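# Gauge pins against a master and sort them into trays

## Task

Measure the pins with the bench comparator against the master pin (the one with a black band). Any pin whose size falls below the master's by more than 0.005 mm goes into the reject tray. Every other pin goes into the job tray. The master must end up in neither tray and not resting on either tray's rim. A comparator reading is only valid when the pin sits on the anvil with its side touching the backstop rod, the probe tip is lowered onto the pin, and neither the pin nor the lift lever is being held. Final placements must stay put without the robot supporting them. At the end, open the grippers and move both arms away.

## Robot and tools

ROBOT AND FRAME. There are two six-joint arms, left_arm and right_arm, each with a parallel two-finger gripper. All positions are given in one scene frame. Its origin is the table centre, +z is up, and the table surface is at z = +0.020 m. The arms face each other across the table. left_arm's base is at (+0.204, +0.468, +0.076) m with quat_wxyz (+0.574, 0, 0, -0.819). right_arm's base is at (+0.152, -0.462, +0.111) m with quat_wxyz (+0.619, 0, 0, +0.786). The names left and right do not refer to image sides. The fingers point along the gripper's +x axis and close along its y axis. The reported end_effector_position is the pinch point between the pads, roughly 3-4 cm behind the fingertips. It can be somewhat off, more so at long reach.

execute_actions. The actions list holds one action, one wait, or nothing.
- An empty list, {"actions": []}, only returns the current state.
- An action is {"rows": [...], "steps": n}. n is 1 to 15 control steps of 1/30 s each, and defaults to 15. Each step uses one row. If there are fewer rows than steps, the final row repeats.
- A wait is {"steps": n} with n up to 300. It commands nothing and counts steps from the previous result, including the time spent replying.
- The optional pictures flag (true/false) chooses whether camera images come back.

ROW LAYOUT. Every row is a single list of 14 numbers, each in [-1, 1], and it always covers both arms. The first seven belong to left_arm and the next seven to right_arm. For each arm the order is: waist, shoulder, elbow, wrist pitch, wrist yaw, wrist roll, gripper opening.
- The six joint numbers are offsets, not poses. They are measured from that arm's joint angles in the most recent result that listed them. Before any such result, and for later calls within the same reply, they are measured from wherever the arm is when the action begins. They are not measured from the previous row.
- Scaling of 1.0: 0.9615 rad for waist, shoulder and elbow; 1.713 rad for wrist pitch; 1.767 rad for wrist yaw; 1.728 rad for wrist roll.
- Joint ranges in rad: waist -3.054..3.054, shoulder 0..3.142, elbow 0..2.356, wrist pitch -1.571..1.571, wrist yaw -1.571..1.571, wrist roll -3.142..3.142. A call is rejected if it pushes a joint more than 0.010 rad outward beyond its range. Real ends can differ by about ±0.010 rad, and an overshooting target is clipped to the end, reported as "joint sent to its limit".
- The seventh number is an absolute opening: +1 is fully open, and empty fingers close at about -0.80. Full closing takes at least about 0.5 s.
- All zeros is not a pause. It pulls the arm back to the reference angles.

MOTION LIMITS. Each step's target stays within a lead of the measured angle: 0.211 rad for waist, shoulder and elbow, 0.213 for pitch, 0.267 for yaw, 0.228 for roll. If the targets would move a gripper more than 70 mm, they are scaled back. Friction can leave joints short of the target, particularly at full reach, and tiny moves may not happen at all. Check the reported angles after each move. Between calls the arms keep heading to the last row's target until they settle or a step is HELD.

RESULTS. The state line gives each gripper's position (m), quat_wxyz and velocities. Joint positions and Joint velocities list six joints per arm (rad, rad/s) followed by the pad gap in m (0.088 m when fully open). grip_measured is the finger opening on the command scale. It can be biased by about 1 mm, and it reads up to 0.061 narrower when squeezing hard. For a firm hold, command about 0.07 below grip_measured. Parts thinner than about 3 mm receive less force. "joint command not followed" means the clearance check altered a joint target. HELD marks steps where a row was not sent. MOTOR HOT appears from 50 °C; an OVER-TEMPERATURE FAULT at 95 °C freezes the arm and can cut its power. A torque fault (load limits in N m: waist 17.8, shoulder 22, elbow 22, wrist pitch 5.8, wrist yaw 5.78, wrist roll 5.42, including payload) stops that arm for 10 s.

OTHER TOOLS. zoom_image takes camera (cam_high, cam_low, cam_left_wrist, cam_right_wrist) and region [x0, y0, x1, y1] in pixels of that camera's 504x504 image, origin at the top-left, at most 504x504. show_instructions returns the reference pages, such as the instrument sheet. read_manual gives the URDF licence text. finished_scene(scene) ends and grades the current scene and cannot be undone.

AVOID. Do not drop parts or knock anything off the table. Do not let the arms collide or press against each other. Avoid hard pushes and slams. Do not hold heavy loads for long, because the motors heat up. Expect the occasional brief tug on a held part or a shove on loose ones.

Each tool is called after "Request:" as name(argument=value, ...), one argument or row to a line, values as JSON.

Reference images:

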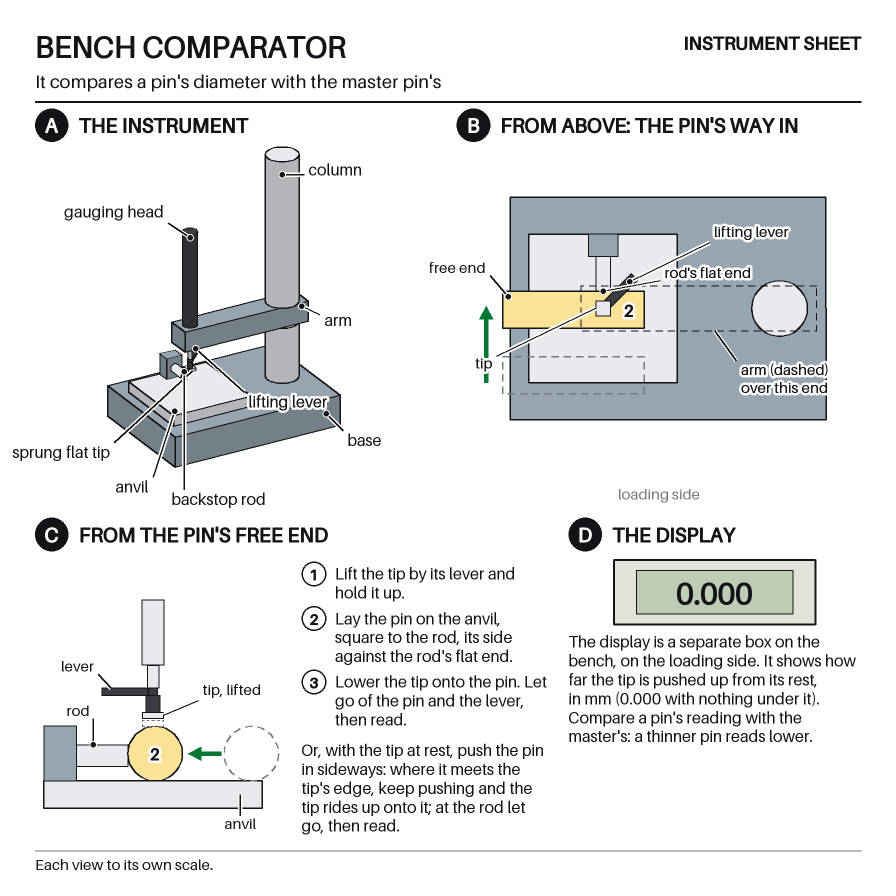

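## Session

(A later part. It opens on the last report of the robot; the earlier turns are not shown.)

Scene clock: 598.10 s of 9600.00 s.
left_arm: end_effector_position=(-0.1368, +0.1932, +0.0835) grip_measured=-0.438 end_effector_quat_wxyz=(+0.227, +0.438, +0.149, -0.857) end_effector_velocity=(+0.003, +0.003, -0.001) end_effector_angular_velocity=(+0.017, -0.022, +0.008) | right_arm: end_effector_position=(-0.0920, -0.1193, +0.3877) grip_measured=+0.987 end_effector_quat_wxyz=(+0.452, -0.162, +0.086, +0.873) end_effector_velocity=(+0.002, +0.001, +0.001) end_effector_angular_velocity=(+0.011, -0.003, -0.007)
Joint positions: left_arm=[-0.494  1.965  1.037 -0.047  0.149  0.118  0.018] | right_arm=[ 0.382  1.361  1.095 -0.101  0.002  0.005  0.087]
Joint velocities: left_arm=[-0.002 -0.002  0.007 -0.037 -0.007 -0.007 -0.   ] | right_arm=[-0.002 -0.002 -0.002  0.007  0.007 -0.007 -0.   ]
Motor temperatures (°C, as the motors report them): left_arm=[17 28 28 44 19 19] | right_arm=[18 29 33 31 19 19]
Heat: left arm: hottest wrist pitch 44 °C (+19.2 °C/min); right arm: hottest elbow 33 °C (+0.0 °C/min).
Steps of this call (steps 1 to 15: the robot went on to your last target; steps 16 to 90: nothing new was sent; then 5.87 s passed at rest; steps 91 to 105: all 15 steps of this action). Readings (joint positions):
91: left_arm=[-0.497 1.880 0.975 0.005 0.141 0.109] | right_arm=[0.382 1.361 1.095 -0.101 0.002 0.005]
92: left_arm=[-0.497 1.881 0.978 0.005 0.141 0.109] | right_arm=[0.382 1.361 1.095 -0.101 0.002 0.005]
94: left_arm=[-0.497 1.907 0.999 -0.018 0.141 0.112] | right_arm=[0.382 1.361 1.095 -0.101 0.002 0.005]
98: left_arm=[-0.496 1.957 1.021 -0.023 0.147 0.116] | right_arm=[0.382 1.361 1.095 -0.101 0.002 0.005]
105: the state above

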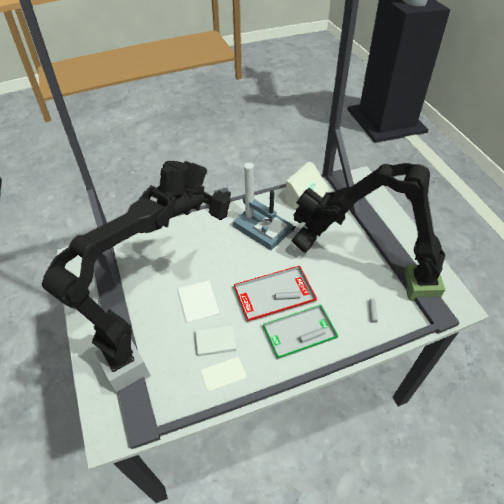

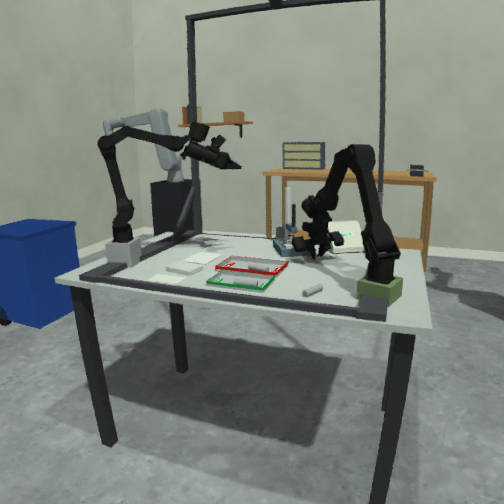

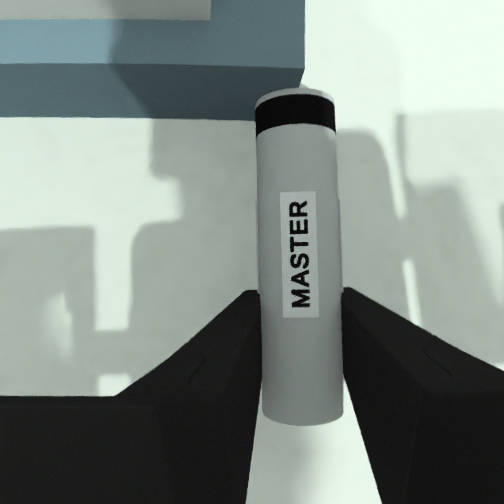

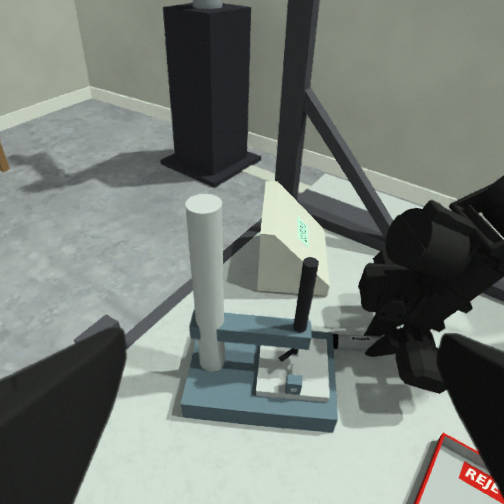

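Request:
execute_actions(
  actions=[
    {"rows":[[0,-0.03,-0.05,0,0,0,-0.56,0,0,0,0,0,0,1],[0,-0.1,-0.1,0,0,0,-0.56,0,0,0,0,0,0,1],[-0.1,-0.25,-0.15,0.05,-0.08,-0.06,-0.56,0,0,0,0,0,0,1],[-0.21,-0.3,-0.4,0.25,-0.08,-0.065,-0.56,0,0,0,0,0,0,1],[-0.21,-0.33,-0.56,0.34,-0.08,-0.065,-0.56,0,0,0,0,0,0,1]],"steps":15},
  ],
  pictures=false,
)

Request:
execute_actions(
  actions=[
    {"steps":20},
  ],
)

Scene clock: 607.43 s of 9600.00 s.
left_arm: end_effector_position=(-0.1147, +0.2853, +0.1076) grip_measured=-0.438 end_effector_quat_wxyz=(+0.238, +0.313, +0.081, -0.916) end_effector_velocity=(-0.005, -0.006, +0.019) end_effector_angular_velocity=(-0.076, +0.162, +0.037) | right_arm: end_effector_position=(-0.0920, -0.1193, +0.3877) grip_measured=+0.987 end_effector_quat_wxyz=(+0.452, -0.162, +0.086, +0.873) end_effector_velocity=(+0.001, -0.001, -0.002) end_effector_angular_velocity=(+0.004, -0.019, +0.012)
Joint positions: left_arm=[-0.698  1.659  0.495  0.506  0.014  0.011  0.018] | right_arm=[ 0.382  1.361  1.095 -0.101  0.002  0.005  0.087]
Joint velocities: left_arm=[-0.002 -0.002 -0.081  0.256 -0.022 -0.037  0.   ] | right_arm=[-0.002 -0.002 -0.002 -0.007 -0.007 -0.022 -0.   ]
Motor temperatures (°C, as the motors report them): left_arm=[17 27 33 61 19 19] | right_arm=[18 29 34 31 19 19]
Heat: left arm: hottest wrist pitch 61 °C (+36.6 °C/min); right arm: hottest elbow 34 °C (+1.0 °C/min). Fold the left arm in close to its base before you think long.
MOTOR HOT: a motor of the left arm reached 50 °C. Now the hottest motor of the left arm, joint 4 (wrist pitch), reports 61 °C. The temperature limit of the motors' drives, at which the controller stops that arm, is 95 °C. To cool a motor, set the load down, stop pushing, or move to a pose that needs little force.
Steps of this call (steps 1 to 15: the robot went on to your last target; steps 16 to 90: nothing new was sent; then 5.83 s passed at rest; steps 91 to 105: all 15 steps of this action). Readings (joint positions):
91: left_arm=[-0.494 1.960 1.024 -0.036 0.149 0.118] | right_arm=[0.382 1.361 1.095 -0.101 0.002 0.005]
92: left_arm=[-0.494 1.942 0.994 0.008 0.149 0.118] | right_arm=[0.382 1.361 1.095 -0.101 0.002 0.005]
94: left_arm=[-0.530 1.872 0.918 0.075 0.062 0.067] | right_arm=[0.382 1.361 1.095 -0.101 0.002 0.005]
98: left_arm=[-0.684 1.680 0.680 0.354 0.040 0.025] | right_arm=[0.382 1.361 1.095 -0.101 0.002 0.005]
105: the state above

Scene clock: 608.10 s of 9600.00 s.
left_arm: end_effector_position=(-0.1174, +0.2837, +0.1121) grip_measured=-0.438 end_effector_quat_wxyz=(+0.239, +0.301, +0.078, -0.920) end_effector_velocity=(+0.000, +0.003, -0.001) end_effector_angular_velocity=(+0.002, -0.007, -0.013) | right_arm: end_effector_position=(-0.0920, -0.1193, +0.3877) grip_measured=+0.987 end_effector_quat_wxyz=(+0.452, -0.162, +0.086, +0.873) end_effector_velocity=(-0.000, -0.000, +0.001) end_effector_angular_velocity=(+0.008, +0.001, +0.007)
Joint positions: left_arm=[-0.698  1.657  0.495  0.529  0.014  0.01   0.018] | right_arm=[ 0.382  1.361  1.095 -0.101  0.002  0.005  0.087]
Joint velocities: left_arm=[-0.002 -0.002 -0.002 -0.007  0.007  0.007  0.   ] | right_arm=[-0.002 -0.002 -0.002  0.007 -0.007 -0.007  0.   ]
Motor temperatures (°C, as the motors report them): left_arm=[17 27 33 60 19 19] | right_arm=[18 29 34 31 19 19]
Heat: left arm: hottest wrist pitch 60 °C (+35.2 °C/min); right arm: hottest elbow 34 °C (+1.0 °C/min). Fold the left arm in close to its base before you think long.
MOTOR HOT: still on. Now the hottest motor of the left arm, joint 4 (wrist pitch), reports 60 °C; a drive's own limit is 95 °C.
Steps of this call (steps 1 to 20: the robot went on to your last target). Readings (joint positions):
1: left_arm=[-0.698 1.659 0.494 0.515 0.014 0.011] | right_arm=[0.382 1.361 1.095 -0.101 0.002 0.005]
2: left_arm=[-0.698 1.659 0.494 0.525 0.014 0.011] | right_arm=[0.382 1.361 1.095 -0.101 0.002 0.005]
4: left_arm=[-0.698 1.657 0.495 0.529 0.014 0.011] | right_arm=[0.382 1.361 1.095 -0.101 0.002 0.005]
8: left_arm=[-0.698 1.657 0.495 0.529 0.014 0.011] | right_arm=[0.382 1.361 1.095 -0.101 0.002 0.005]
20: the state above

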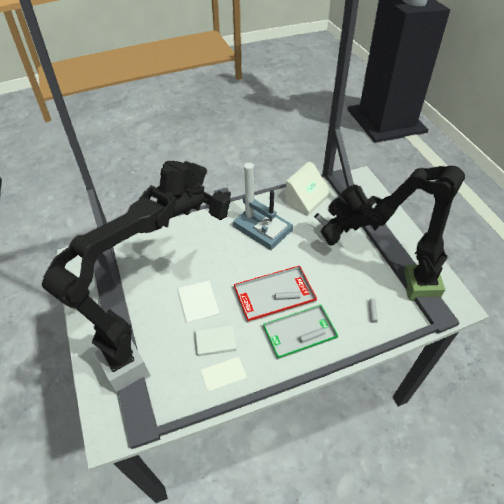

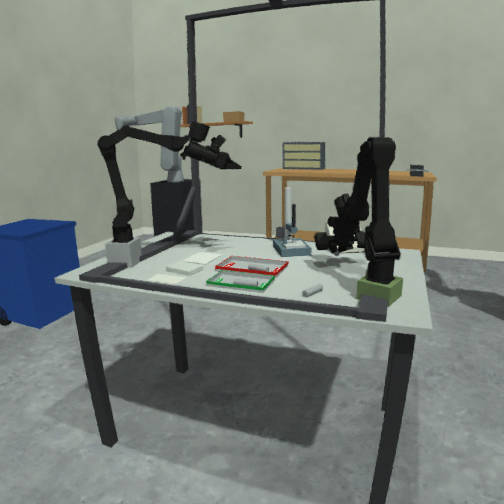

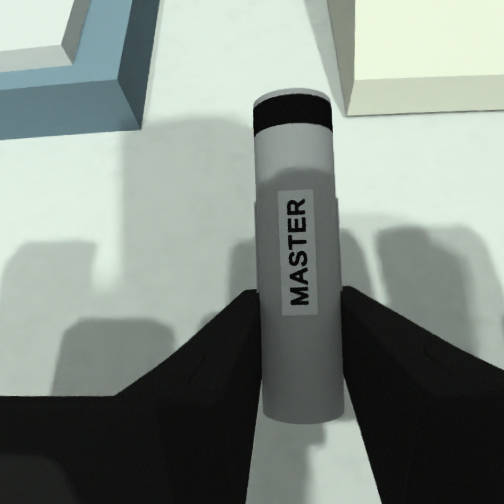

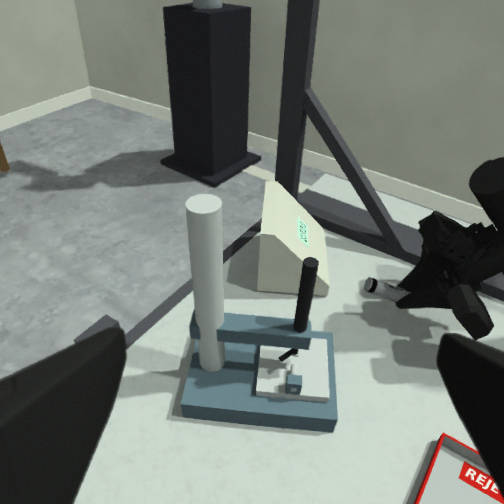

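Request:
execute_actions(
  actions=[
    {"rows":[[0,0.02,-0.03,0.01,0,0,-0.56,0,0,0,0,0,0,1],[0,0.04,-0.06,0.02,0,0,-0.56,0,0,0,0,0,0,1],[0,0.055,-0.08,0.03,0,0,-0.56,0,0,0,0,0,0,1],[0,0.055,-0.08,0.03,0,0,-0.56,0,0,0,0,0,0,1],[0,0.055,-0.08,0.03,0,0,-0.56,0,0,0,0,0,0,1],[0,0.055,-0.08,0.03,0,0,-0.56,0,0,0,0,0,0,1],[0,0.055,-0.08,0.03,0,0,-0.2,0,0,0,0,0,0,1]],"steps":15},
  ],
)

Scene clock: 615.03 s of 9600.00 s.
left_arm: end_effector_position=(-0.0987, +0.2946, +0.0825) grip_measured=-0.212 end_effector_quat_wxyz=(+0.236, +0.333, +0.087, -0.909) end_effector_velocity=(+0.001, -0.002, +0.001) end_effector_angular_velocity=(-0.021, -0.004, +0.010) | right_arm: end_effector_position=(-0.0920, -0.1193, +0.3877) grip_measured=+0.987 end_effector_quat_wxyz=(+0.452, -0.162, +0.086, +0.873) end_effector_velocity=(-0.001, -0.002, -0.002) end_effector_angular_velocity=(+0.001, -0.015, +0.026)
Joint positions: left_arm=[-0.698  1.704  0.424  0.577  0.014  0.01   0.029] | right_arm=[ 0.382  1.361  1.095 -0.101  0.002  0.005  0.087]
Joint velocities: left_arm=[-0.002 -0.002 -0.002  0.007 -0.022  0.007  0.006] | right_arm=[-0.002 -0.002 -0.002 -0.007 -0.022 -0.022 -0.   ]
Motor temperatures (°C, as the motors report them): left_arm=[17 27 31 55 19 19] | right_arm=[18 29 34 31 19 19]
Heat: left arm: hottest wrist pitch 55 °C (+30.3 °C/min); right arm: hottest elbow 34 °C (+1.0 °C/min). Fold the left arm in close to its base before you think long.
MOTOR HOT: still on. Now the hottest motor of the left arm, joint 4 (wrist pitch), reports 55 °C; a drive's own limit is 95 °C.
Steps of this call (steps 1 to 15: the robot went on to your last target; steps 16 to 90: nothing new was sent; then 3.43 s passed at rest; steps 91 to 105: all 15 steps of this action). Readings (joint positions):
91: left_arm=[-0.698 1.659 0.491 0.533 0.014 0.010] | right_arm=[0.382 1.361 1.095 -0.101 0.002 0.005]
92: left_arm=[-0.698 1.664 0.482 0.546 0.014 0.010] | right_arm=[0.382 1.361 1.095 -0.101 0.002 0.005]
94: left_arm=[-0.698 1.682 0.456 0.563 0.014 0.010] | right_arm=[0.382 1.361 1.095 -0.101 0.002 0.005]
98: left_arm=[-0.698 1.704 0.424 0.572 0.014 0.010] | right_arm=[0.382 1.361 1.095 -0.101 0.002 0.005]
105: the state above

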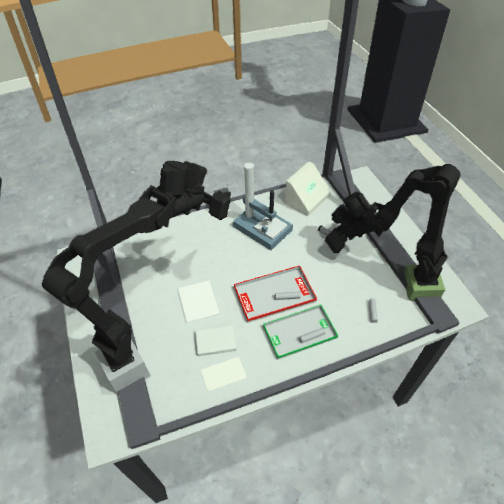

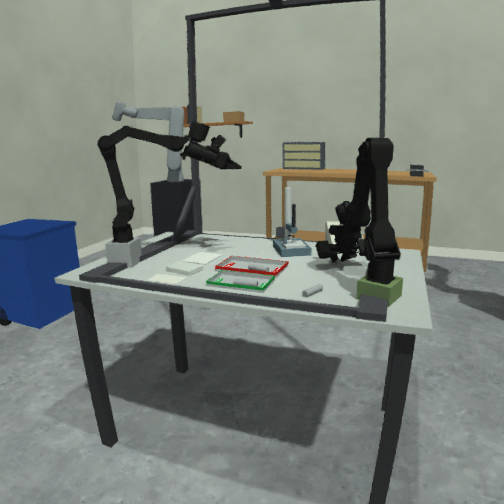

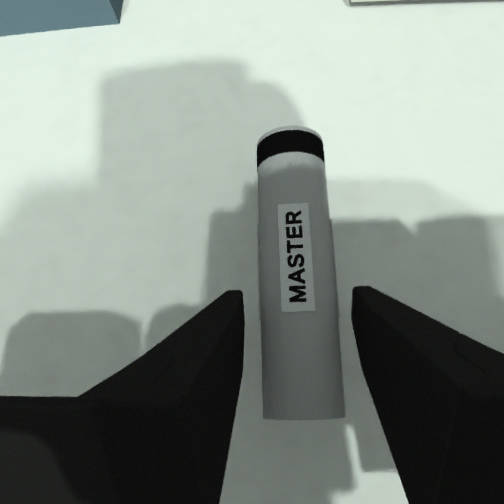

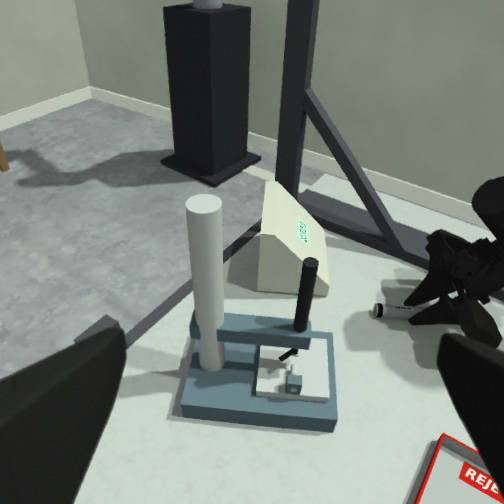

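Request:
execute_actions(
  actions=[
    {"rows":[[0,0.004,-0.018,0,0,0,-0.2,0,0,0,0,0,0,1],[0,0.004,-0.018,0,0,0,-0.2,0,0,0,0,0,0,1],[0,0.004,-0.018,0,0,0,-0.2,0,0,0,0,0,0,1],[0,0.012,-0.018,0,0,0,-0.2,0,0,0,0,0,0,1],[0,0.012,-0.018,0,0,0,-0.2,0,0,0,0,0,0,1],[0,0.012,-0.018,0,0,0,-0.2,0,0,0,0,0,0,1],[0,0.012,-0.018,0,0,0,-0.56,0,0,0,0,0,0,1]],"steps":15},
  ],
)

Scene clock: 620.27 s of 9600.00 s.
left_arm: end_effector_position=(-0.0952, +0.2966, +0.0782) grip_measured=-0.450 end_effector_quat_wxyz=(+0.236, +0.339, +0.089, -0.906) end_effector_velocity=(+0.001, +0.000, +0.000) end_effector_angular_velocity=(+0.002, -0.002, +0.008) | right_arm: end_effector_position=(-0.0920, -0.1193, +0.3877) grip_measured=+0.987 end_effector_quat_wxyz=(+0.452, -0.162, +0.086, +0.873) end_effector_velocity=(-0.002, -0.001, +0.001) end_effector_angular_velocity=(+0.005, +0.005, +0.021)
Joint positions: left_arm=[-0.698  1.708  0.414  0.577  0.014  0.01   0.017] | right_arm=[ 0.382  1.361  1.095 -0.101  0.002  0.005  0.087]
Joint velocities: left_arm=[-0.002 -0.007 -0.002 -0.007 -0.007 -0.007 -0.   ] | right_arm=[-0.002 -0.002 -0.002  0.007 -0.022 -0.007 -0.   ]
Motor temperatures (°C, as the motors report them): left_arm=[17 26 30 51 19 19] | right_arm=[18 29 34 31 19 19]
Heat: left arm: hottest wrist pitch 51 °C (+26.2 °C/min); right arm: hottest elbow 34 °C (+1.0 °C/min). Fold the left arm in close to its base before you think long.
MOTOR HOT: still on. Now the hottest motor of the left arm, joint 4 (wrist pitch), reports 51 °C; a drive's own limit is 95 °C.
Steps of this call (steps 1 to 15: the robot went on to your last target; steps 16 to 90: nothing new was sent; then 1.73 s passed at rest; steps 91 to 105: all 15 steps of this action). Readings (joint positions):
91: left_arm=[-0.698 1.704 0.423 0.577 0.014 0.010] | right_arm=[0.382 1.361 1.095 -0.101 0.002 0.005]
92: left_arm=[-0.698 1.704 0.421 0.577 0.014 0.010] | right_arm=[0.382 1.361 1.095 -0.101 0.002 0.005]
94: left_arm=[-0.698 1.704 0.417 0.577 0.014 0.010] | right_arm=[0.382 1.361 1.095 -0.101 0.002 0.005]
98: left_arm=[-0.698 1.708 0.414 0.577 0.014 0.010] | right_arm=[0.382 1.361 1.095 -0.101 0.002 0.005]
105: the state above

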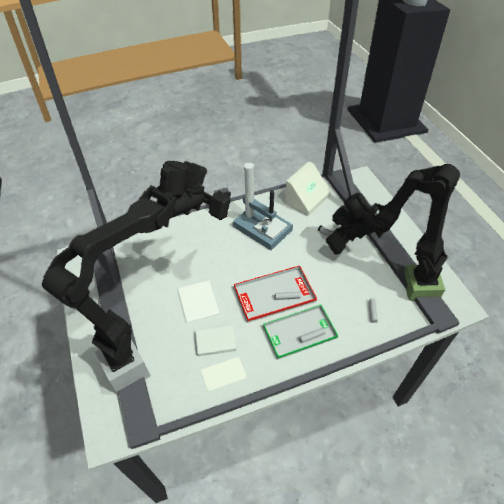

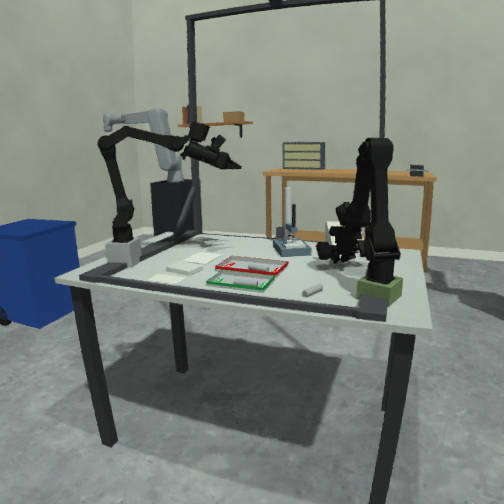

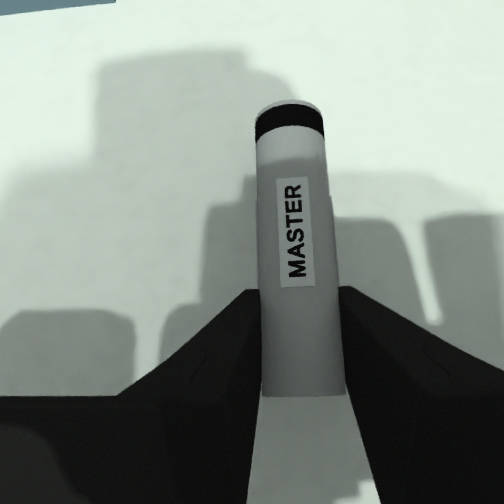

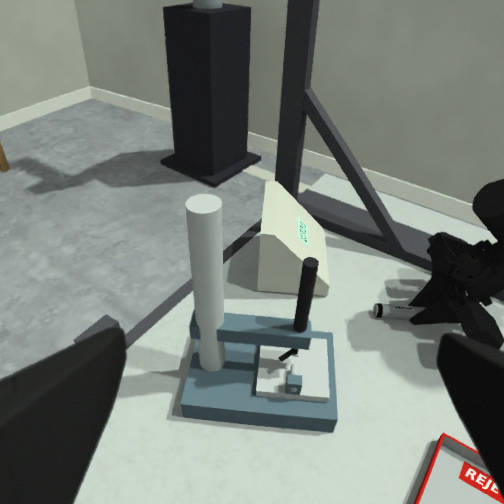

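Request:
execute_actions(
  actions=[
    {"rows":[[0,-0.03,0.15,0,0,0,-0.56,0,0,0,0,0,0,1],[0,-0.08,0.4,-0.08,0,0,-0.56,0,0,0,0,0,0,1],[0.08,-0.05,0.6,-0.18,0,0,-0.56,0,0,0,0,0,0,1],[0.21,0.08,0.735,-0.255,0.08,0.061,-0.56,0,0,0,0,0,0,1]],"steps":15},
  ],
  pictures=false,
)

Request:
execute_actions(
  actions=[
    {"steps":25},
  ],
)

Scene clock: 626.50 s of 9600.00 s.
left_arm: end_effector_position=(-0.1760, +0.1576, +0.2199) grip_measured=-0.450 end_effector_quat_wxyz=(+0.264, +0.252, +0.060, -0.929) end_effector_velocity=(-0.073, -0.062, +0.237) end_effector_angular_velocity=(-0.372, +0.412, -0.012) | right_arm: end_effector_position=(-0.0920, -0.1193, +0.3877) grip_measured=+0.987 end_effector_quat_wxyz=(+0.452, -0.162, +0.086, +0.873) end_effector_velocity=(-0.001, -0.003, -0.007) end_effector_angular_velocity=(-0.023, -0.015, +0.021)
Joint positions: left_arm=[-0.494  1.784  1.101  0.153  0.146  0.11   0.017] | right_arm=[ 0.382  1.361  1.095 -0.101  0.002  0.005  0.087]
Joint velocities: left_arm=[-0.002 -0.1    0.462 -0.007  0.007  0.007 -0.   ] | right_arm=[-0.002  0.002 -0.002 -0.022 -0.022 -0.007  0.   ]
Motor temperatures (°C, as the motors report them): left_arm=[17 26 29 47 19 19] | right_arm=[18 29 34 31 19 19]
Heat: left arm: hottest wrist pitch 47 °C (+22.1 °C/min); right arm: hottest elbow 34 °C (+1.0 °C/min).
MOTOR HOT: cleared. Now the hottest motor of the left arm, joint 4 (wrist pitch), reports 47 °C.
Steps of this call (steps 1 to 15: the robot went on to your last target; steps 16 to 90: nothing new was sent; then 2.73 s passed at rest; steps 91 to 105: all 15 steps of this action). Readings (joint positions):
91: left_arm=[-0.698 1.706 0.431 0.566 0.014 0.010] | right_arm=[0.382 1.361 1.095 -0.101 0.002 0.005]
92: left_arm=[-0.698 1.703 0.462 0.529 0.014 0.010] | right_arm=[0.382 1.361 1.095 -0.101 0.002 0.005]
94: left_arm=[-0.654 1.713 0.570 0.399 0.061 0.037] | right_arm=[0.382 1.361 1.095 -0.101 0.002 0.005]
98: left_arm=[-0.511 1.775 0.827 0.190 0.117 0.095] | right_arm=[0.382 1.361 1.095 -0.101 0.002 0.005]
105: the state above

Scene clock: 627.33 s of 9600.00 s.
left_arm: end_effector_position=(-0.1770, +0.1569, +0.2203) grip_measured=-0.450 end_effector_quat_wxyz=(+0.263, +0.256, +0.061, -0.928) end_effector_velocity=(-0.002, +0.005, -0.001) end_effector_angular_velocity=(+0.002, -0.006, -0.017) | right_arm: end_effector_position=(-0.0920, -0.1193, +0.3877) grip_measured=+0.987 end_effector_quat_wxyz=(+0.452, -0.162, +0.086, +0.873) end_effector_velocity=(+0.001, -0.001, -0.002) end_effector_angular_velocity=(-0.011, +0.003, +0.002)
Joint positions: left_arm=[-0.494  1.788  1.116  0.133  0.147  0.111  0.017] | right_arm=[ 0.382  1.361  1.095 -0.101  0.002  0.005  0.087]
Joint velocities: left_arm=[-0.007 -0.002 -0.002 -0.007  0.007  0.007 -0.   ] | right_arm=[-0.002 -0.002 -0.002 -0.007 -0.007  0.007  0.   ]
Motor temperatures (°C, as the motors report them): left_arm=[17 26 29 47 19 19] | right_arm=[18 29 34 31 19 19]
Heat: left arm: hottest wrist pitch 47 °C (+22.1 °C/min); right arm: hottest elbow 34 °C (+1.0 °C/min).
Steps of this call (steps 1 to 25: the robot went on to your last target). Readings (joint positions):
1: left_arm=[-0.494 1.781 1.112 0.153 0.147 0.110] | right_arm=[0.382 1.361 1.095 -0.101 0.002 0.005]
2: left_arm=[-0.494 1.781 1.116 0.150 0.147 0.110] | right_arm=[0.382 1.361 1.095 -0.101 0.002 0.005]
4: left_arm=[-0.494 1.781 1.117 0.139 0.147 0.111] | right_arm=[0.382 1.361 1.095 -0.101 0.002 0.005]
8: left_arm=[-0.494 1.788 1.116 0.133 0.147 0.111] | right_arm=[0.382 1.361 1.095 -0.101 0.002 0.005]
25: the state above

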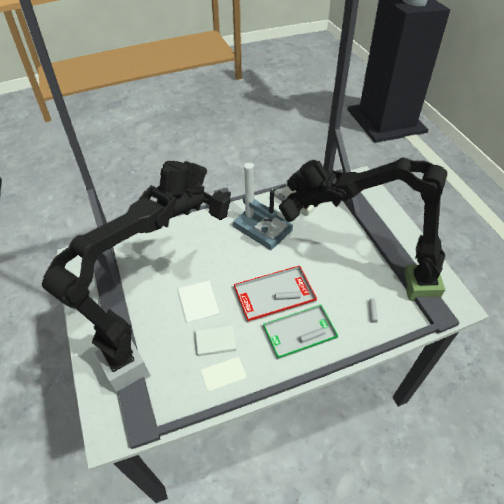

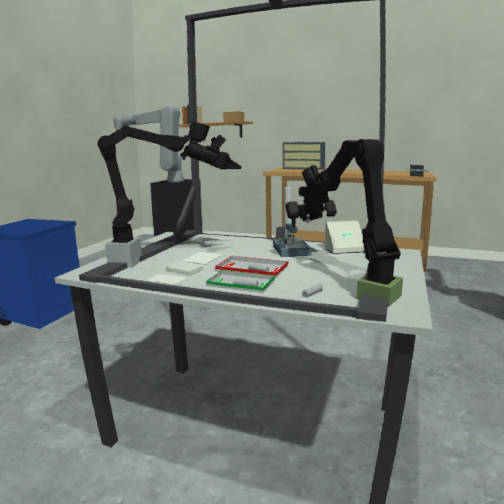

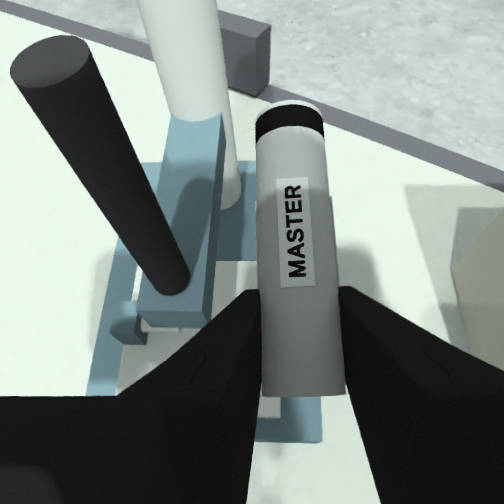

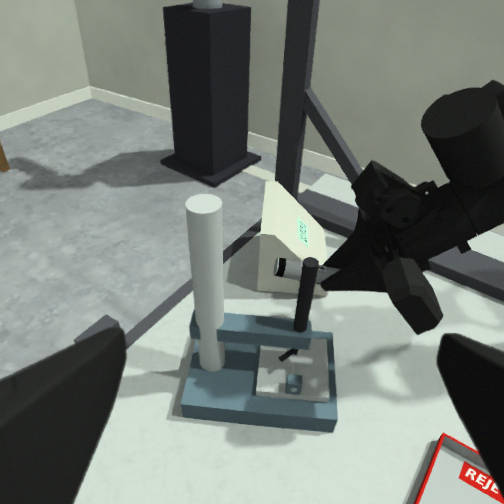

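Good. Lower to hover (q1→1.985, q3→.15).

Request:
execute_actions(
  actions=[
    {"rows":[[0,0.05,0,0.01,0,0,-0.56,0,0,0,0,0,0,1],[0,0.1,0,0.01,0,0,-0.56,0,0,0,0,0,0,1],[0,0.15,0,0.01,0,0,-0.56,0,0,0,0,0,0,1],[0,0.18,0,0.01,0,0,-0.56,0,0,0,0,0,0,1],[0,0.208,0,0.01,0,0,-0.56,0,0,0,0,0,0,1]],"steps":15},
  ],
  pictures=false,
)

Request:
execute_actions(
  actions=[
    {"rows":[[0.04,0,0,0.02,0,0,-0.56,0,0,0,0,0,0,1],[0.04,0.005,0,0.03,0.003,0,-0.56,0,0,0,0,0,0,1],[0.04,0.012,-0.025,0.03,0.003,0,-0.56,0,0,0,0,0,0,1]],"steps":14},
  ],
)

Scene clock: 634.87 s of 9600.00 s.
left_arm: end_effector_position=(-0.1775, +0.1561, +0.1292) grip_measured=-0.447 end_effector_quat_wxyz=(+0.249, +0.335, +0.099, -0.903) end_effector_velocity=(+0.004, -0.002, -0.006) end_effector_angular_velocity=(+0.015, -0.014, +0.033) | right_arm: end_effector_position=(-0.0920, -0.1193, +0.3877) grip_measured=+0.987 end_effector_quat_wxyz=(+0.452, -0.162, +0.086, +0.873) end_effector_velocity=(-0.001, -0.002, -0.002) end_effector_angular_velocity=(-0.015, +0.008, +0.015)
Joint positions: left_arm=[-0.493  1.986  1.117  0.147  0.149  0.115  0.017] | right_arm=[ 0.382  1.361  1.095 -0.101  0.002  0.005  0.087]
Joint velocities: left_arm=[ 0.002  0.007 -0.002 -0.007 -0.022 -0.022  0.   ] | right_arm=[-0.002 -0.002 -0.002 -0.007 -0.022  0.007 -0.   ]
Motor temperatures (°C, as the motors report them): left_arm=[17 27 29 44 19 19] | right_arm=[18 29 34 31 19 19]
Heat: left arm: hottest wrist pitch 44 °C (+19.0 °C/min); right arm: hottest elbow 34 °C (+1.0 °C/min).
Steps of this call (steps 1 to 15: the robot went on to your last target; steps 16 to 90: nothing new was sent; then 4.03 s passed at rest; steps 91 to 105: all 15 steps of this action). Readings (joint positions):
91: left_arm=[-0.494 1.795 1.116 0.135 0.147 0.111] | right_arm=[0.382 1.361 1.095 -0.101 0.002 0.005]
92: left_arm=[-0.494 1.809 1.116 0.144 0.147 0.111] | right_arm=[0.382 1.361 1.095 -0.101 0.002 0.005]
94: left_arm=[-0.494 1.862 1.124 0.155 0.147 0.111] | right_arm=[0.382 1.361 1.095 -0.101 0.002 0.005]
98: left_arm=[-0.494 1.977 1.115 0.143 0.146 0.112] | right_arm=[0.382 1.361 1.095 -0.101 0.002 0.005]
105: the state above

Scene clock: 635.33 s of 9600.00 s.
left_arm: end_effector_position=(-0.1660, +0.1410, +0.1281) grip_measured=-0.447 end_effector_quat_wxyz=(+0.267, +0.323, +0.100, -0.902) end_effector_velocity=(+0.003, -0.001, -0.001) end_effector_angular_velocity=(+0.006, -0.005, +0.013) | right_arm: end_effector_position=(-0.0920, -0.1193, +0.3877) grip_measured=+0.987 end_effector_quat_wxyz=(+0.452, -0.162, +0.086, +0.873) end_effector_velocity=(+0.002, +0.000, -0.002) end_effector_angular_velocity=(-0.000, -0.012, -0.007)
Joint positions: left_arm=[-0.454  1.99   1.099  0.191  0.152  0.115  0.017] | right_arm=[ 0.382  1.361  1.095 -0.101  0.002  0.005  0.087]
Joint velocities: left_arm=[ 0.002 -0.002 -0.002 -0.007 -0.007 -0.007 -0.   ] | right_arm=[-0.002 -0.002 -0.002 -0.007  0.007 -0.007 -0.   ]
Motor temperatures (°C, as the motors report them): left_arm=[17 27 29 44 19 19] | right_arm=[18 29 34 31 19 19]
Heat: left arm: hottest wrist pitch 44 °C (+19.2 °C/min); right arm: hottest elbow 34 °C (+1.0 °C/min).
Steps of this call (steps 1 to 14: all 14 steps of this action). Readings (joint positions):
1: left_arm=[-0.491 1.986 1.117 0.150 0.149 0.115] | right_arm=[0.382 1.361 1.095 -0.101 0.002 0.005]
2: left_arm=[-0.485 1.986 1.117 0.162 0.149 0.115] | right_arm=[0.382 1.361 1.095 -0.101 0.002 0.005]
4: left_arm=[-0.469 1.988 1.111 0.182 0.149 0.115] | right_arm=[0.382 1.361 1.095 -0.101 0.002 0.005]
8: left_arm=[-0.454 1.990 1.100 0.190 0.152 0.115] | right_arm=[0.382 1.361 1.095 -0.101 0.002 0.005]
14: the state above

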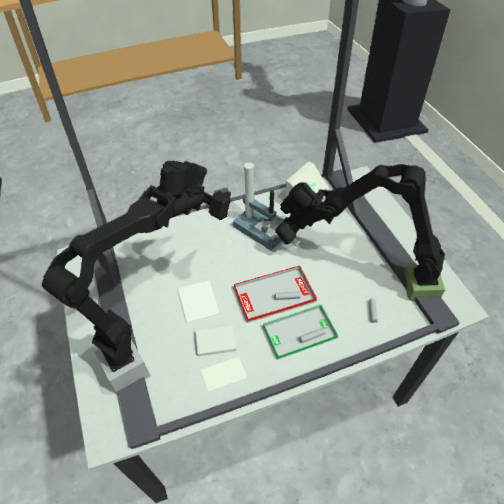

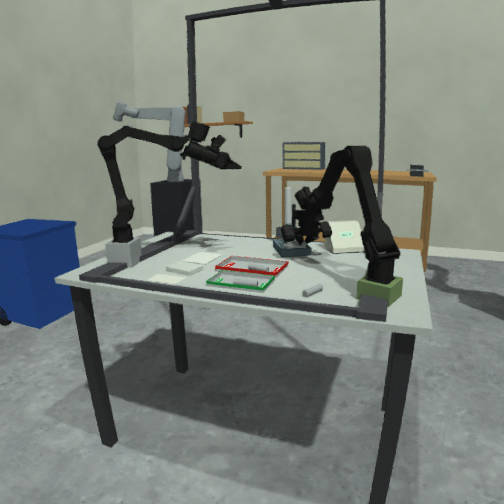

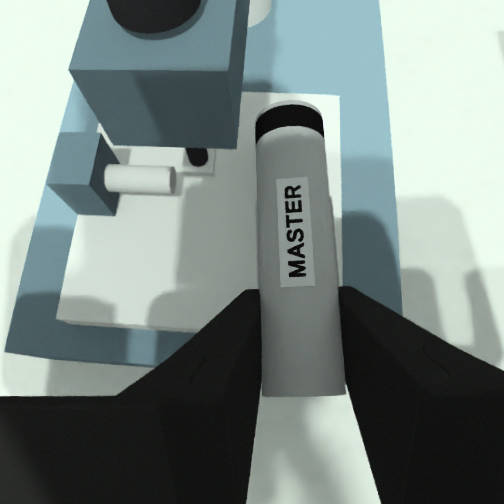

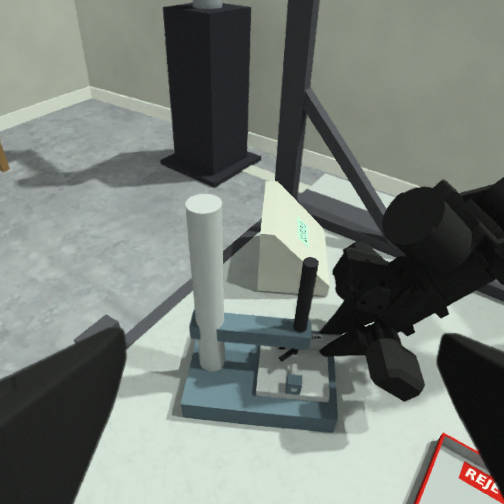

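Request:
execute_actions(
  actions=[
    {"rows":[[0,0.012,-0.016,0.008,0,0,-0.56,0,0,0,0,0,0,1],[0,0.012,-0.016,0.008,0,0,-0.56,0,0,0,0,0,0,1],[0,0.012,-0.016,0.008,0,0,-0.56,0,0,0,0,0,0,1],[0,0.012,-0.016,0.01,0,0,-0.56,0,0,0,0,0,0,1],[0.015,0.014,-0.016,0.012,0,0,-0.56,0,0,0,0,0,0,1],[0.025,0.014,-0.016,0.012,0.004,0,-0.56,0,0,0,0,0,0,1],[0.035,0.014,-0.016,0.012,0.006,0,-0.56,0,0,0,0,0,0,1],[0.045,0.014,-0.016,0.012,0.008,0,-0.56,0,0,0,0,0,0,1],[0.055,0.014,-0.016,0.012,0.009,0,-0.56,0,0,0,0,0,0,1],[0.062,0.014,-0.016,0.012,0.009,0,-0.56,0,0,0,0,0,0,1],[0.068,0.014,-0.016,0.012,0.009,0,-0.56,0,0,0,0,0,0,1]],"steps":15},
  ],
)

Scene clock: 640.93 s of 9600.00 s.
left_arm: end_effector_position=(-0.1501, +0.1238, +0.1274) grip_measured=-0.447 end_effector_quat_wxyz=(+0.282, +0.315, +0.111, -0.900) end_effector_velocity=(-0.000, -0.000, +0.001) end_effector_angular_velocity=(-0.004, +0.005, +0.008) | right_arm: end_effector_position=(-0.0920, -0.1193, +0.3877) grip_measured=+0.987 end_effector_quat_wxyz=(+0.452, -0.162, +0.086, +0.873) end_effector_velocity=(+0.001, -0.002, +0.000) end_effector_angular_velocity=(+0.000, -0.005, +0.007)
Joint positions: left_arm=[-0.4    1.994  1.093  0.209  0.175  0.116  0.017] | right_arm=[ 0.382  1.361  1.095 -0.101  0.002  0.005  0.087]
Joint velocities: left_arm=[-0.002 -0.002 -0.002  0.007 -0.007 -0.007 -0.   ] | right_arm=[-0.002 -0.007 -0.002 -0.007 -0.007 -0.007 -0.   ]
Motor temperatures (°C, as the motors report them): left_arm=[17 27 29 42 19 19] | right_arm=[18 29 34 31 19 19]
Heat: left arm: hottest wrist pitch 42 °C (+17.2 °C/min); right arm: hottest elbow 34 °C (+1.0 °C/min).
Steps of this call (steps 1 to 15: the robot went on to your last target; steps 16 to 90: nothing new was sent; then 2.10 s passed at rest; steps 91 to 105: all 15 steps of this action). Readings (joint positions):
91: left_arm=[-0.454 1.991 1.098 0.194 0.152 0.115] | right_arm=[0.382 1.361 1.095 -0.101 0.002 0.005]
92: left_arm=[-0.454 1.991 1.096 0.197 0.152 0.115] | right_arm=[0.382 1.361 1.095 -0.101 0.002 0.005]
94: left_arm=[-0.454 1.991 1.094 0.200 0.152 0.115] | right_arm=[0.382 1.361 1.095 -0.101 0.002 0.005]
98: left_arm=[-0.442 1.992 1.093 0.207 0.160 0.115] | right_arm=[0.382 1.361 1.095 -0.101 0.002 0.005]
105: the state above

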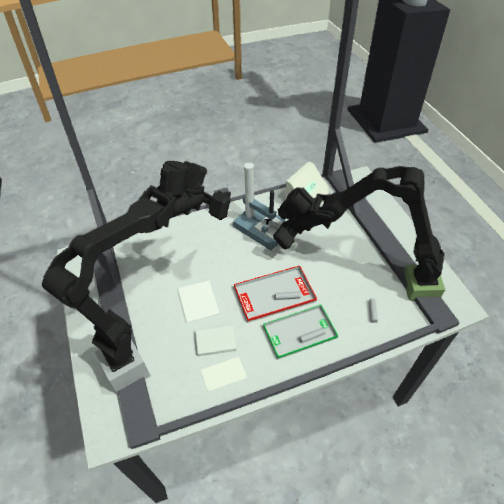

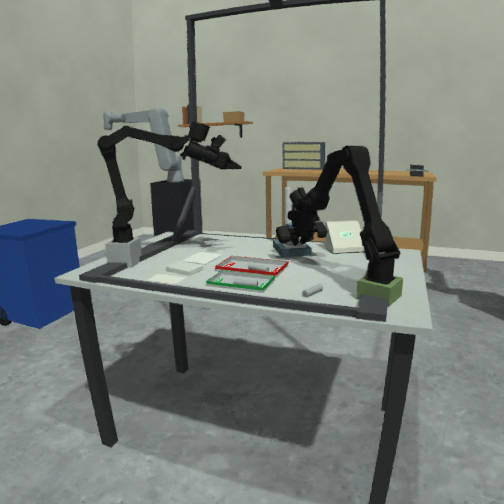

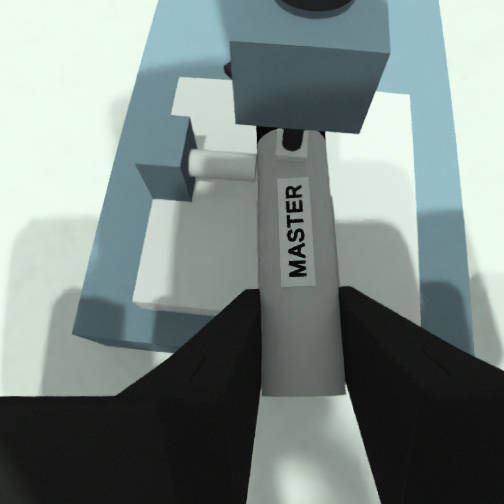

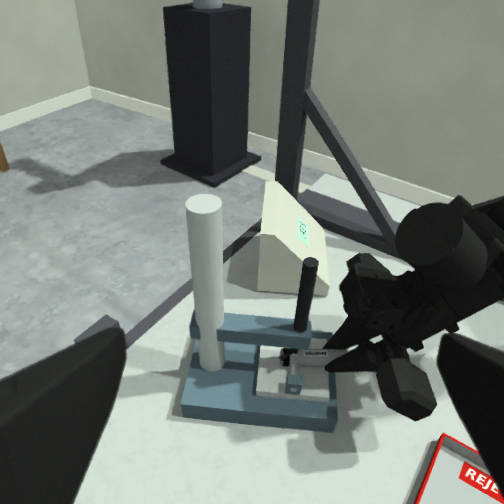

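Release and retreat.

Request:
execute_actions(
  actions=[
    {"rows":[[0.008,0,0,0,0,0,-0.56,0,0,0,0,0,0,1],[0.008,0,0,0,0,0,-0.56,0,0,0,0,0,0,1],[0.008,0,0,0,0,0,-0.56,0,0,0,0,0,0,1],[0.008,0,0,0,0,0,-0.2,0,0,0,0,0,0,1]],"steps":13},
  ],
  pictures=false,
)

Request:
execute_actions(
  actions=[
    {"rows":[[0,-0.06,0,0,0,0,-0.2,0,0,0,0,0,0,1],[0,-0.06,0,0,0,0,-0.2,0,0,0,0,0,0,1],[0,-0.15,0,0,0,0,-0.2,0,0,0,0,0,0,1],[0,-0.15,0,0,0,0,-0.2,0,0,0,0,0,0,1],[0,-0.25,-0.1,0,0,0,-0.2,0,0,0,0,0,0,1],[0,-0.25,-0.1,0,0,0,0,0,0,0,0,0,0,1],[0,-0.27,-0.13,-0.04,0,0,0.2,0,0,0,0,0,0,1],[-0.2,-0.29,-0.17,-0.085,-0.09,-0.062,0.3,0,0,0,0,0,0,1],[-0.44,-0.29,-0.17,-0.085,-0.09,-0.062,0.3,0,0,0,0,0,0,1]],"steps":15},
  ],
  pictures=false,
)

Request:
execute_actions(
  actions=[
    {"steps":12},
  ],
)

Scene clock: 650.40 s of 9600.00 s.
left_arm: end_effector_position=(-0.1485, +0.1221, +0.1274) grip_measured=-0.209 end_effector_quat_wxyz=(+0.284, +0.314, +0.112, -0.899) end_effector_velocity=(-0.000, +0.003, -0.001) end_effector_angular_velocity=(+0.013, +0.002, -0.003) | right_arm: end_effector_position=(-0.0920, -0.1193, +0.3877) grip_measured=+0.987 end_effector_quat_wxyz=(+0.452, -0.162, +0.086, +0.873) end_effector_velocity=(-0.001, -0.002, -0.002) end_effector_angular_velocity=(-0.007, -0.003, +0.021)
Joint positions: left_arm=[-0.395  1.994  1.093  0.209  0.176  0.116  0.029] | right_arm=[ 0.382  1.361  1.095 -0.101  0.002  0.005  0.087]
Joint velocities: left_arm=[-0.002 -0.002 -0.002 -0.007  0.007 -0.007  0.004] | right_arm=[-0.002 -0.002 -0.002 -0.007 -0.022 -0.007 -0.   ]
Motor temperatures (°C, as the motors report them): left_arm=[17 28 28 39 19 19] | right_arm=[18 29 34 31 19 19]
Heat: left arm: hottest wrist pitch 39 °C (+8.1 °C/min); right arm: hottest elbow 34 °C (+1.0 °C/min).
Steps of this call (steps 1 to 15: the robot went on to your last target; steps 16 to 90: nothing new was sent; then 6.03 s passed at rest; steps 91 to 103: all 13 steps of this action). Readings (joint positions):
91: left_arm=[-0.400 1.994 1.093 0.209 0.175 0.116] | right_arm=[0.382 1.361 1.095 -0.101 0.002 0.005]
92: left_arm=[-0.400 1.994 1.093 0.209 0.176 0.116] | right_arm=[0.382 1.361 1.095 -0.101 0.002 0.005]
94: left_arm=[-0.400 1.994 1.093 0.209 0.176 0.116] | right_arm=[0.382 1.361 1.095 -0.101 0.002 0.005]
98: left_arm=[-0.395 1.994 1.093 0.209 0.176 0.116] | right_arm=[0.382 1.361 1.095 -0.101 0.002 0.005]
103: the state above

Scene clock: 650.90 s of 9600.00 s.
left_arm: end_effector_position=(-0.1921, +0.2711, +0.1716) grip_measured=+0.284 end_effector_quat_wxyz=(+0.199, +0.334, +0.077, -0.918) end_effector_velocity=(-0.198, +0.560, -0.097) end_effector_angular_velocity=(+0.217, -0.274, -1.264) | right_arm: end_effector_position=(-0.0920, -0.1193, +0.3877) grip_measured=+0.987 end_effector_quat_wxyz=(+0.452, -0.162, +0.086, +0.873) end_effector_velocity=(+0.001, -0.001, -0.002) end_effector_angular_velocity=(-0.011, +0.003, +0.002)
Joint positions: left_arm=[-0.749  1.719  0.946  0.073  0.04   0.023  0.053] | right_arm=[ 0.382  1.361  1.095 -0.101  0.002  0.005  0.087]
Joint velocities: left_arm=[-1.331 -0.002 -0.188 -0.154 -0.007 -0.095  0.009] | right_arm=[-0.002 -0.002 -0.002 -0.007 -0.007  0.007 -0.   ]
Motor temperatures (°C, as the motors report them): left_arm=[17 28 28 39 19 19] | right_arm=[18 29 34 31 19 19]
Heat: left arm: hottest wrist pitch 39 °C (+8.1 °C/min); right arm: hottest elbow 34 °C (+1.0 °C/min).
Steps of this call (steps 1 to 15: all 15 steps of this action). Readings (joint positions):
1: left_arm=[-0.395 1.987 1.093 0.209 0.176 0.116] | right_arm=[0.382 1.361 1.095 -0.101 0.002 0.005]
2: left_arm=[-0.395 1.980 1.092 0.206 0.176 0.116] | right_arm=[0.382 1.361 1.095 -0.101 0.002 0.005]
4: left_arm=[-0.395 1.938 1.089 0.202 0.176 0.116] | right_arm=[0.382 1.361 1.095 -0.101 0.002 0.005]
8: left_arm=[-0.409 1.769 1.015 0.174 0.136 0.096] | right_arm=[0.382 1.361 1.095 -0.101 0.002 0.005]
15: the state above

Scene clock: 651.30 s of 9600.00 s.
left_arm: end_effector_position=(-0.2014, +0.2982, +0.1678) grip_measured=+0.298 end_effector_quat_wxyz=(+0.175, +0.343, +0.068, -0.920) end_effector_velocity=(+0.003, +0.001, -0.001) end_effector_angular_velocity=(+0.007, -0.016, +0.008) | right_arm: end_effector_position=(-0.0920, -0.1193, +0.3877) grip_measured=+0.987 end_effector_quat_wxyz=(+0.452, -0.162, +0.086, +0.873) end_effector_velocity=(+0.002, -0.003, -0.003) end_effector_angular_velocity=(-0.011, -0.013, +0.007)
Joint positions: left_arm=[-0.819  1.719  0.939  0.066  0.023  0.014  0.054] | right_arm=[ 0.382  1.361  1.095 -0.101  0.002  0.005  0.087]
Joint velocities: left_arm=[-0.002 -0.007 -0.002 -0.022 -0.007 -0.007 -0.   ] | right_arm=[-0.002 -0.007 -0.002 -0.022 -0.007 -0.007 -0.   ]
Motor temperatures (°C, as the motors report them): left_arm=[17 28 28 39 19 19] | right_arm=[18 29 34 31 19 19]
Heat: left arm: hottest wrist pitch 39 °C (+8.0 °C/min); right arm: hottest elbow 34 °C (+1.0 °C/min).
Steps of this call (steps 1 to 12: the robot went on to your last target). Readings (joint positions):
1: left_arm=[-0.786 1.719 0.941 0.070 0.040 0.021] | right_arm=[0.382 1.361 1.095 -0.101 0.002 0.005]
2: left_arm=[-0.810 1.719 0.939 0.069 0.039 0.019] | right_arm=[0.382 1.361 1.095 -0.101 0.002 0.005]
4: left_arm=[-0.823 1.719 0.939 0.068 0.031 0.016] | right_arm=[0.382 1.361 1.095 -0.101 0.002 0.005]
8: left_arm=[-0.819 1.719 0.939 0.066 0.023 0.014] | right_arm=[0.382 1.361 1.095 -0.101 0.002 0.005]
12: the state above

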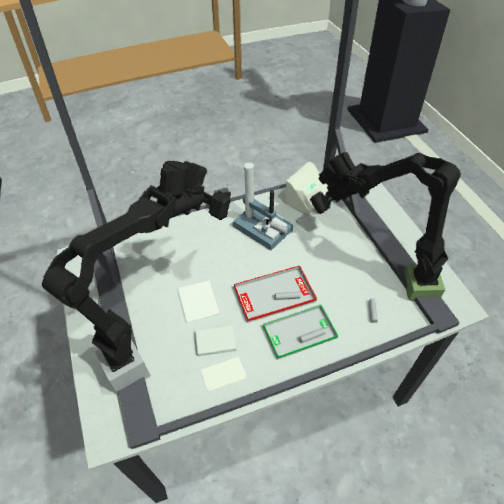

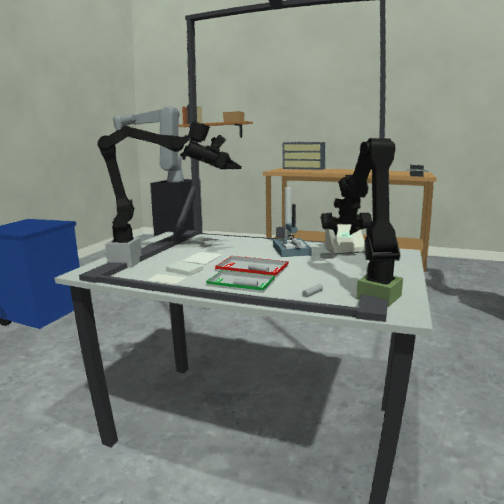

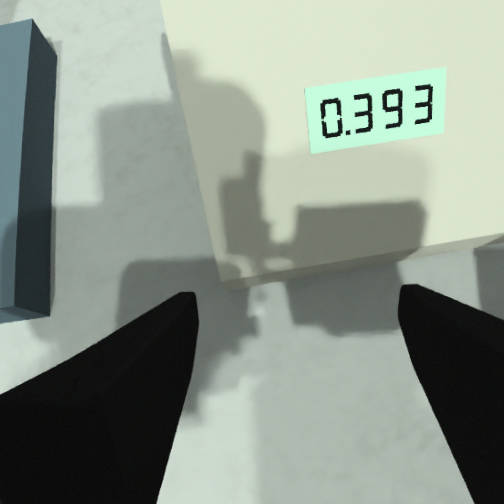

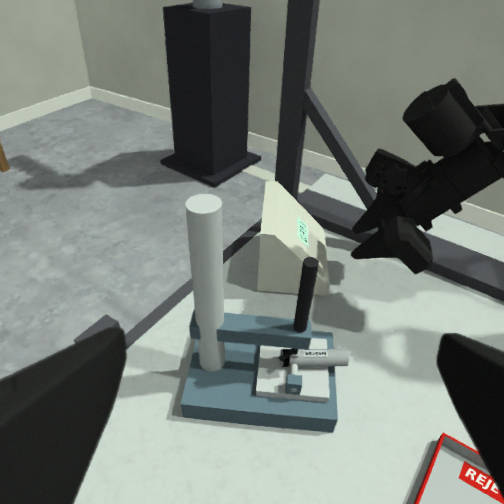

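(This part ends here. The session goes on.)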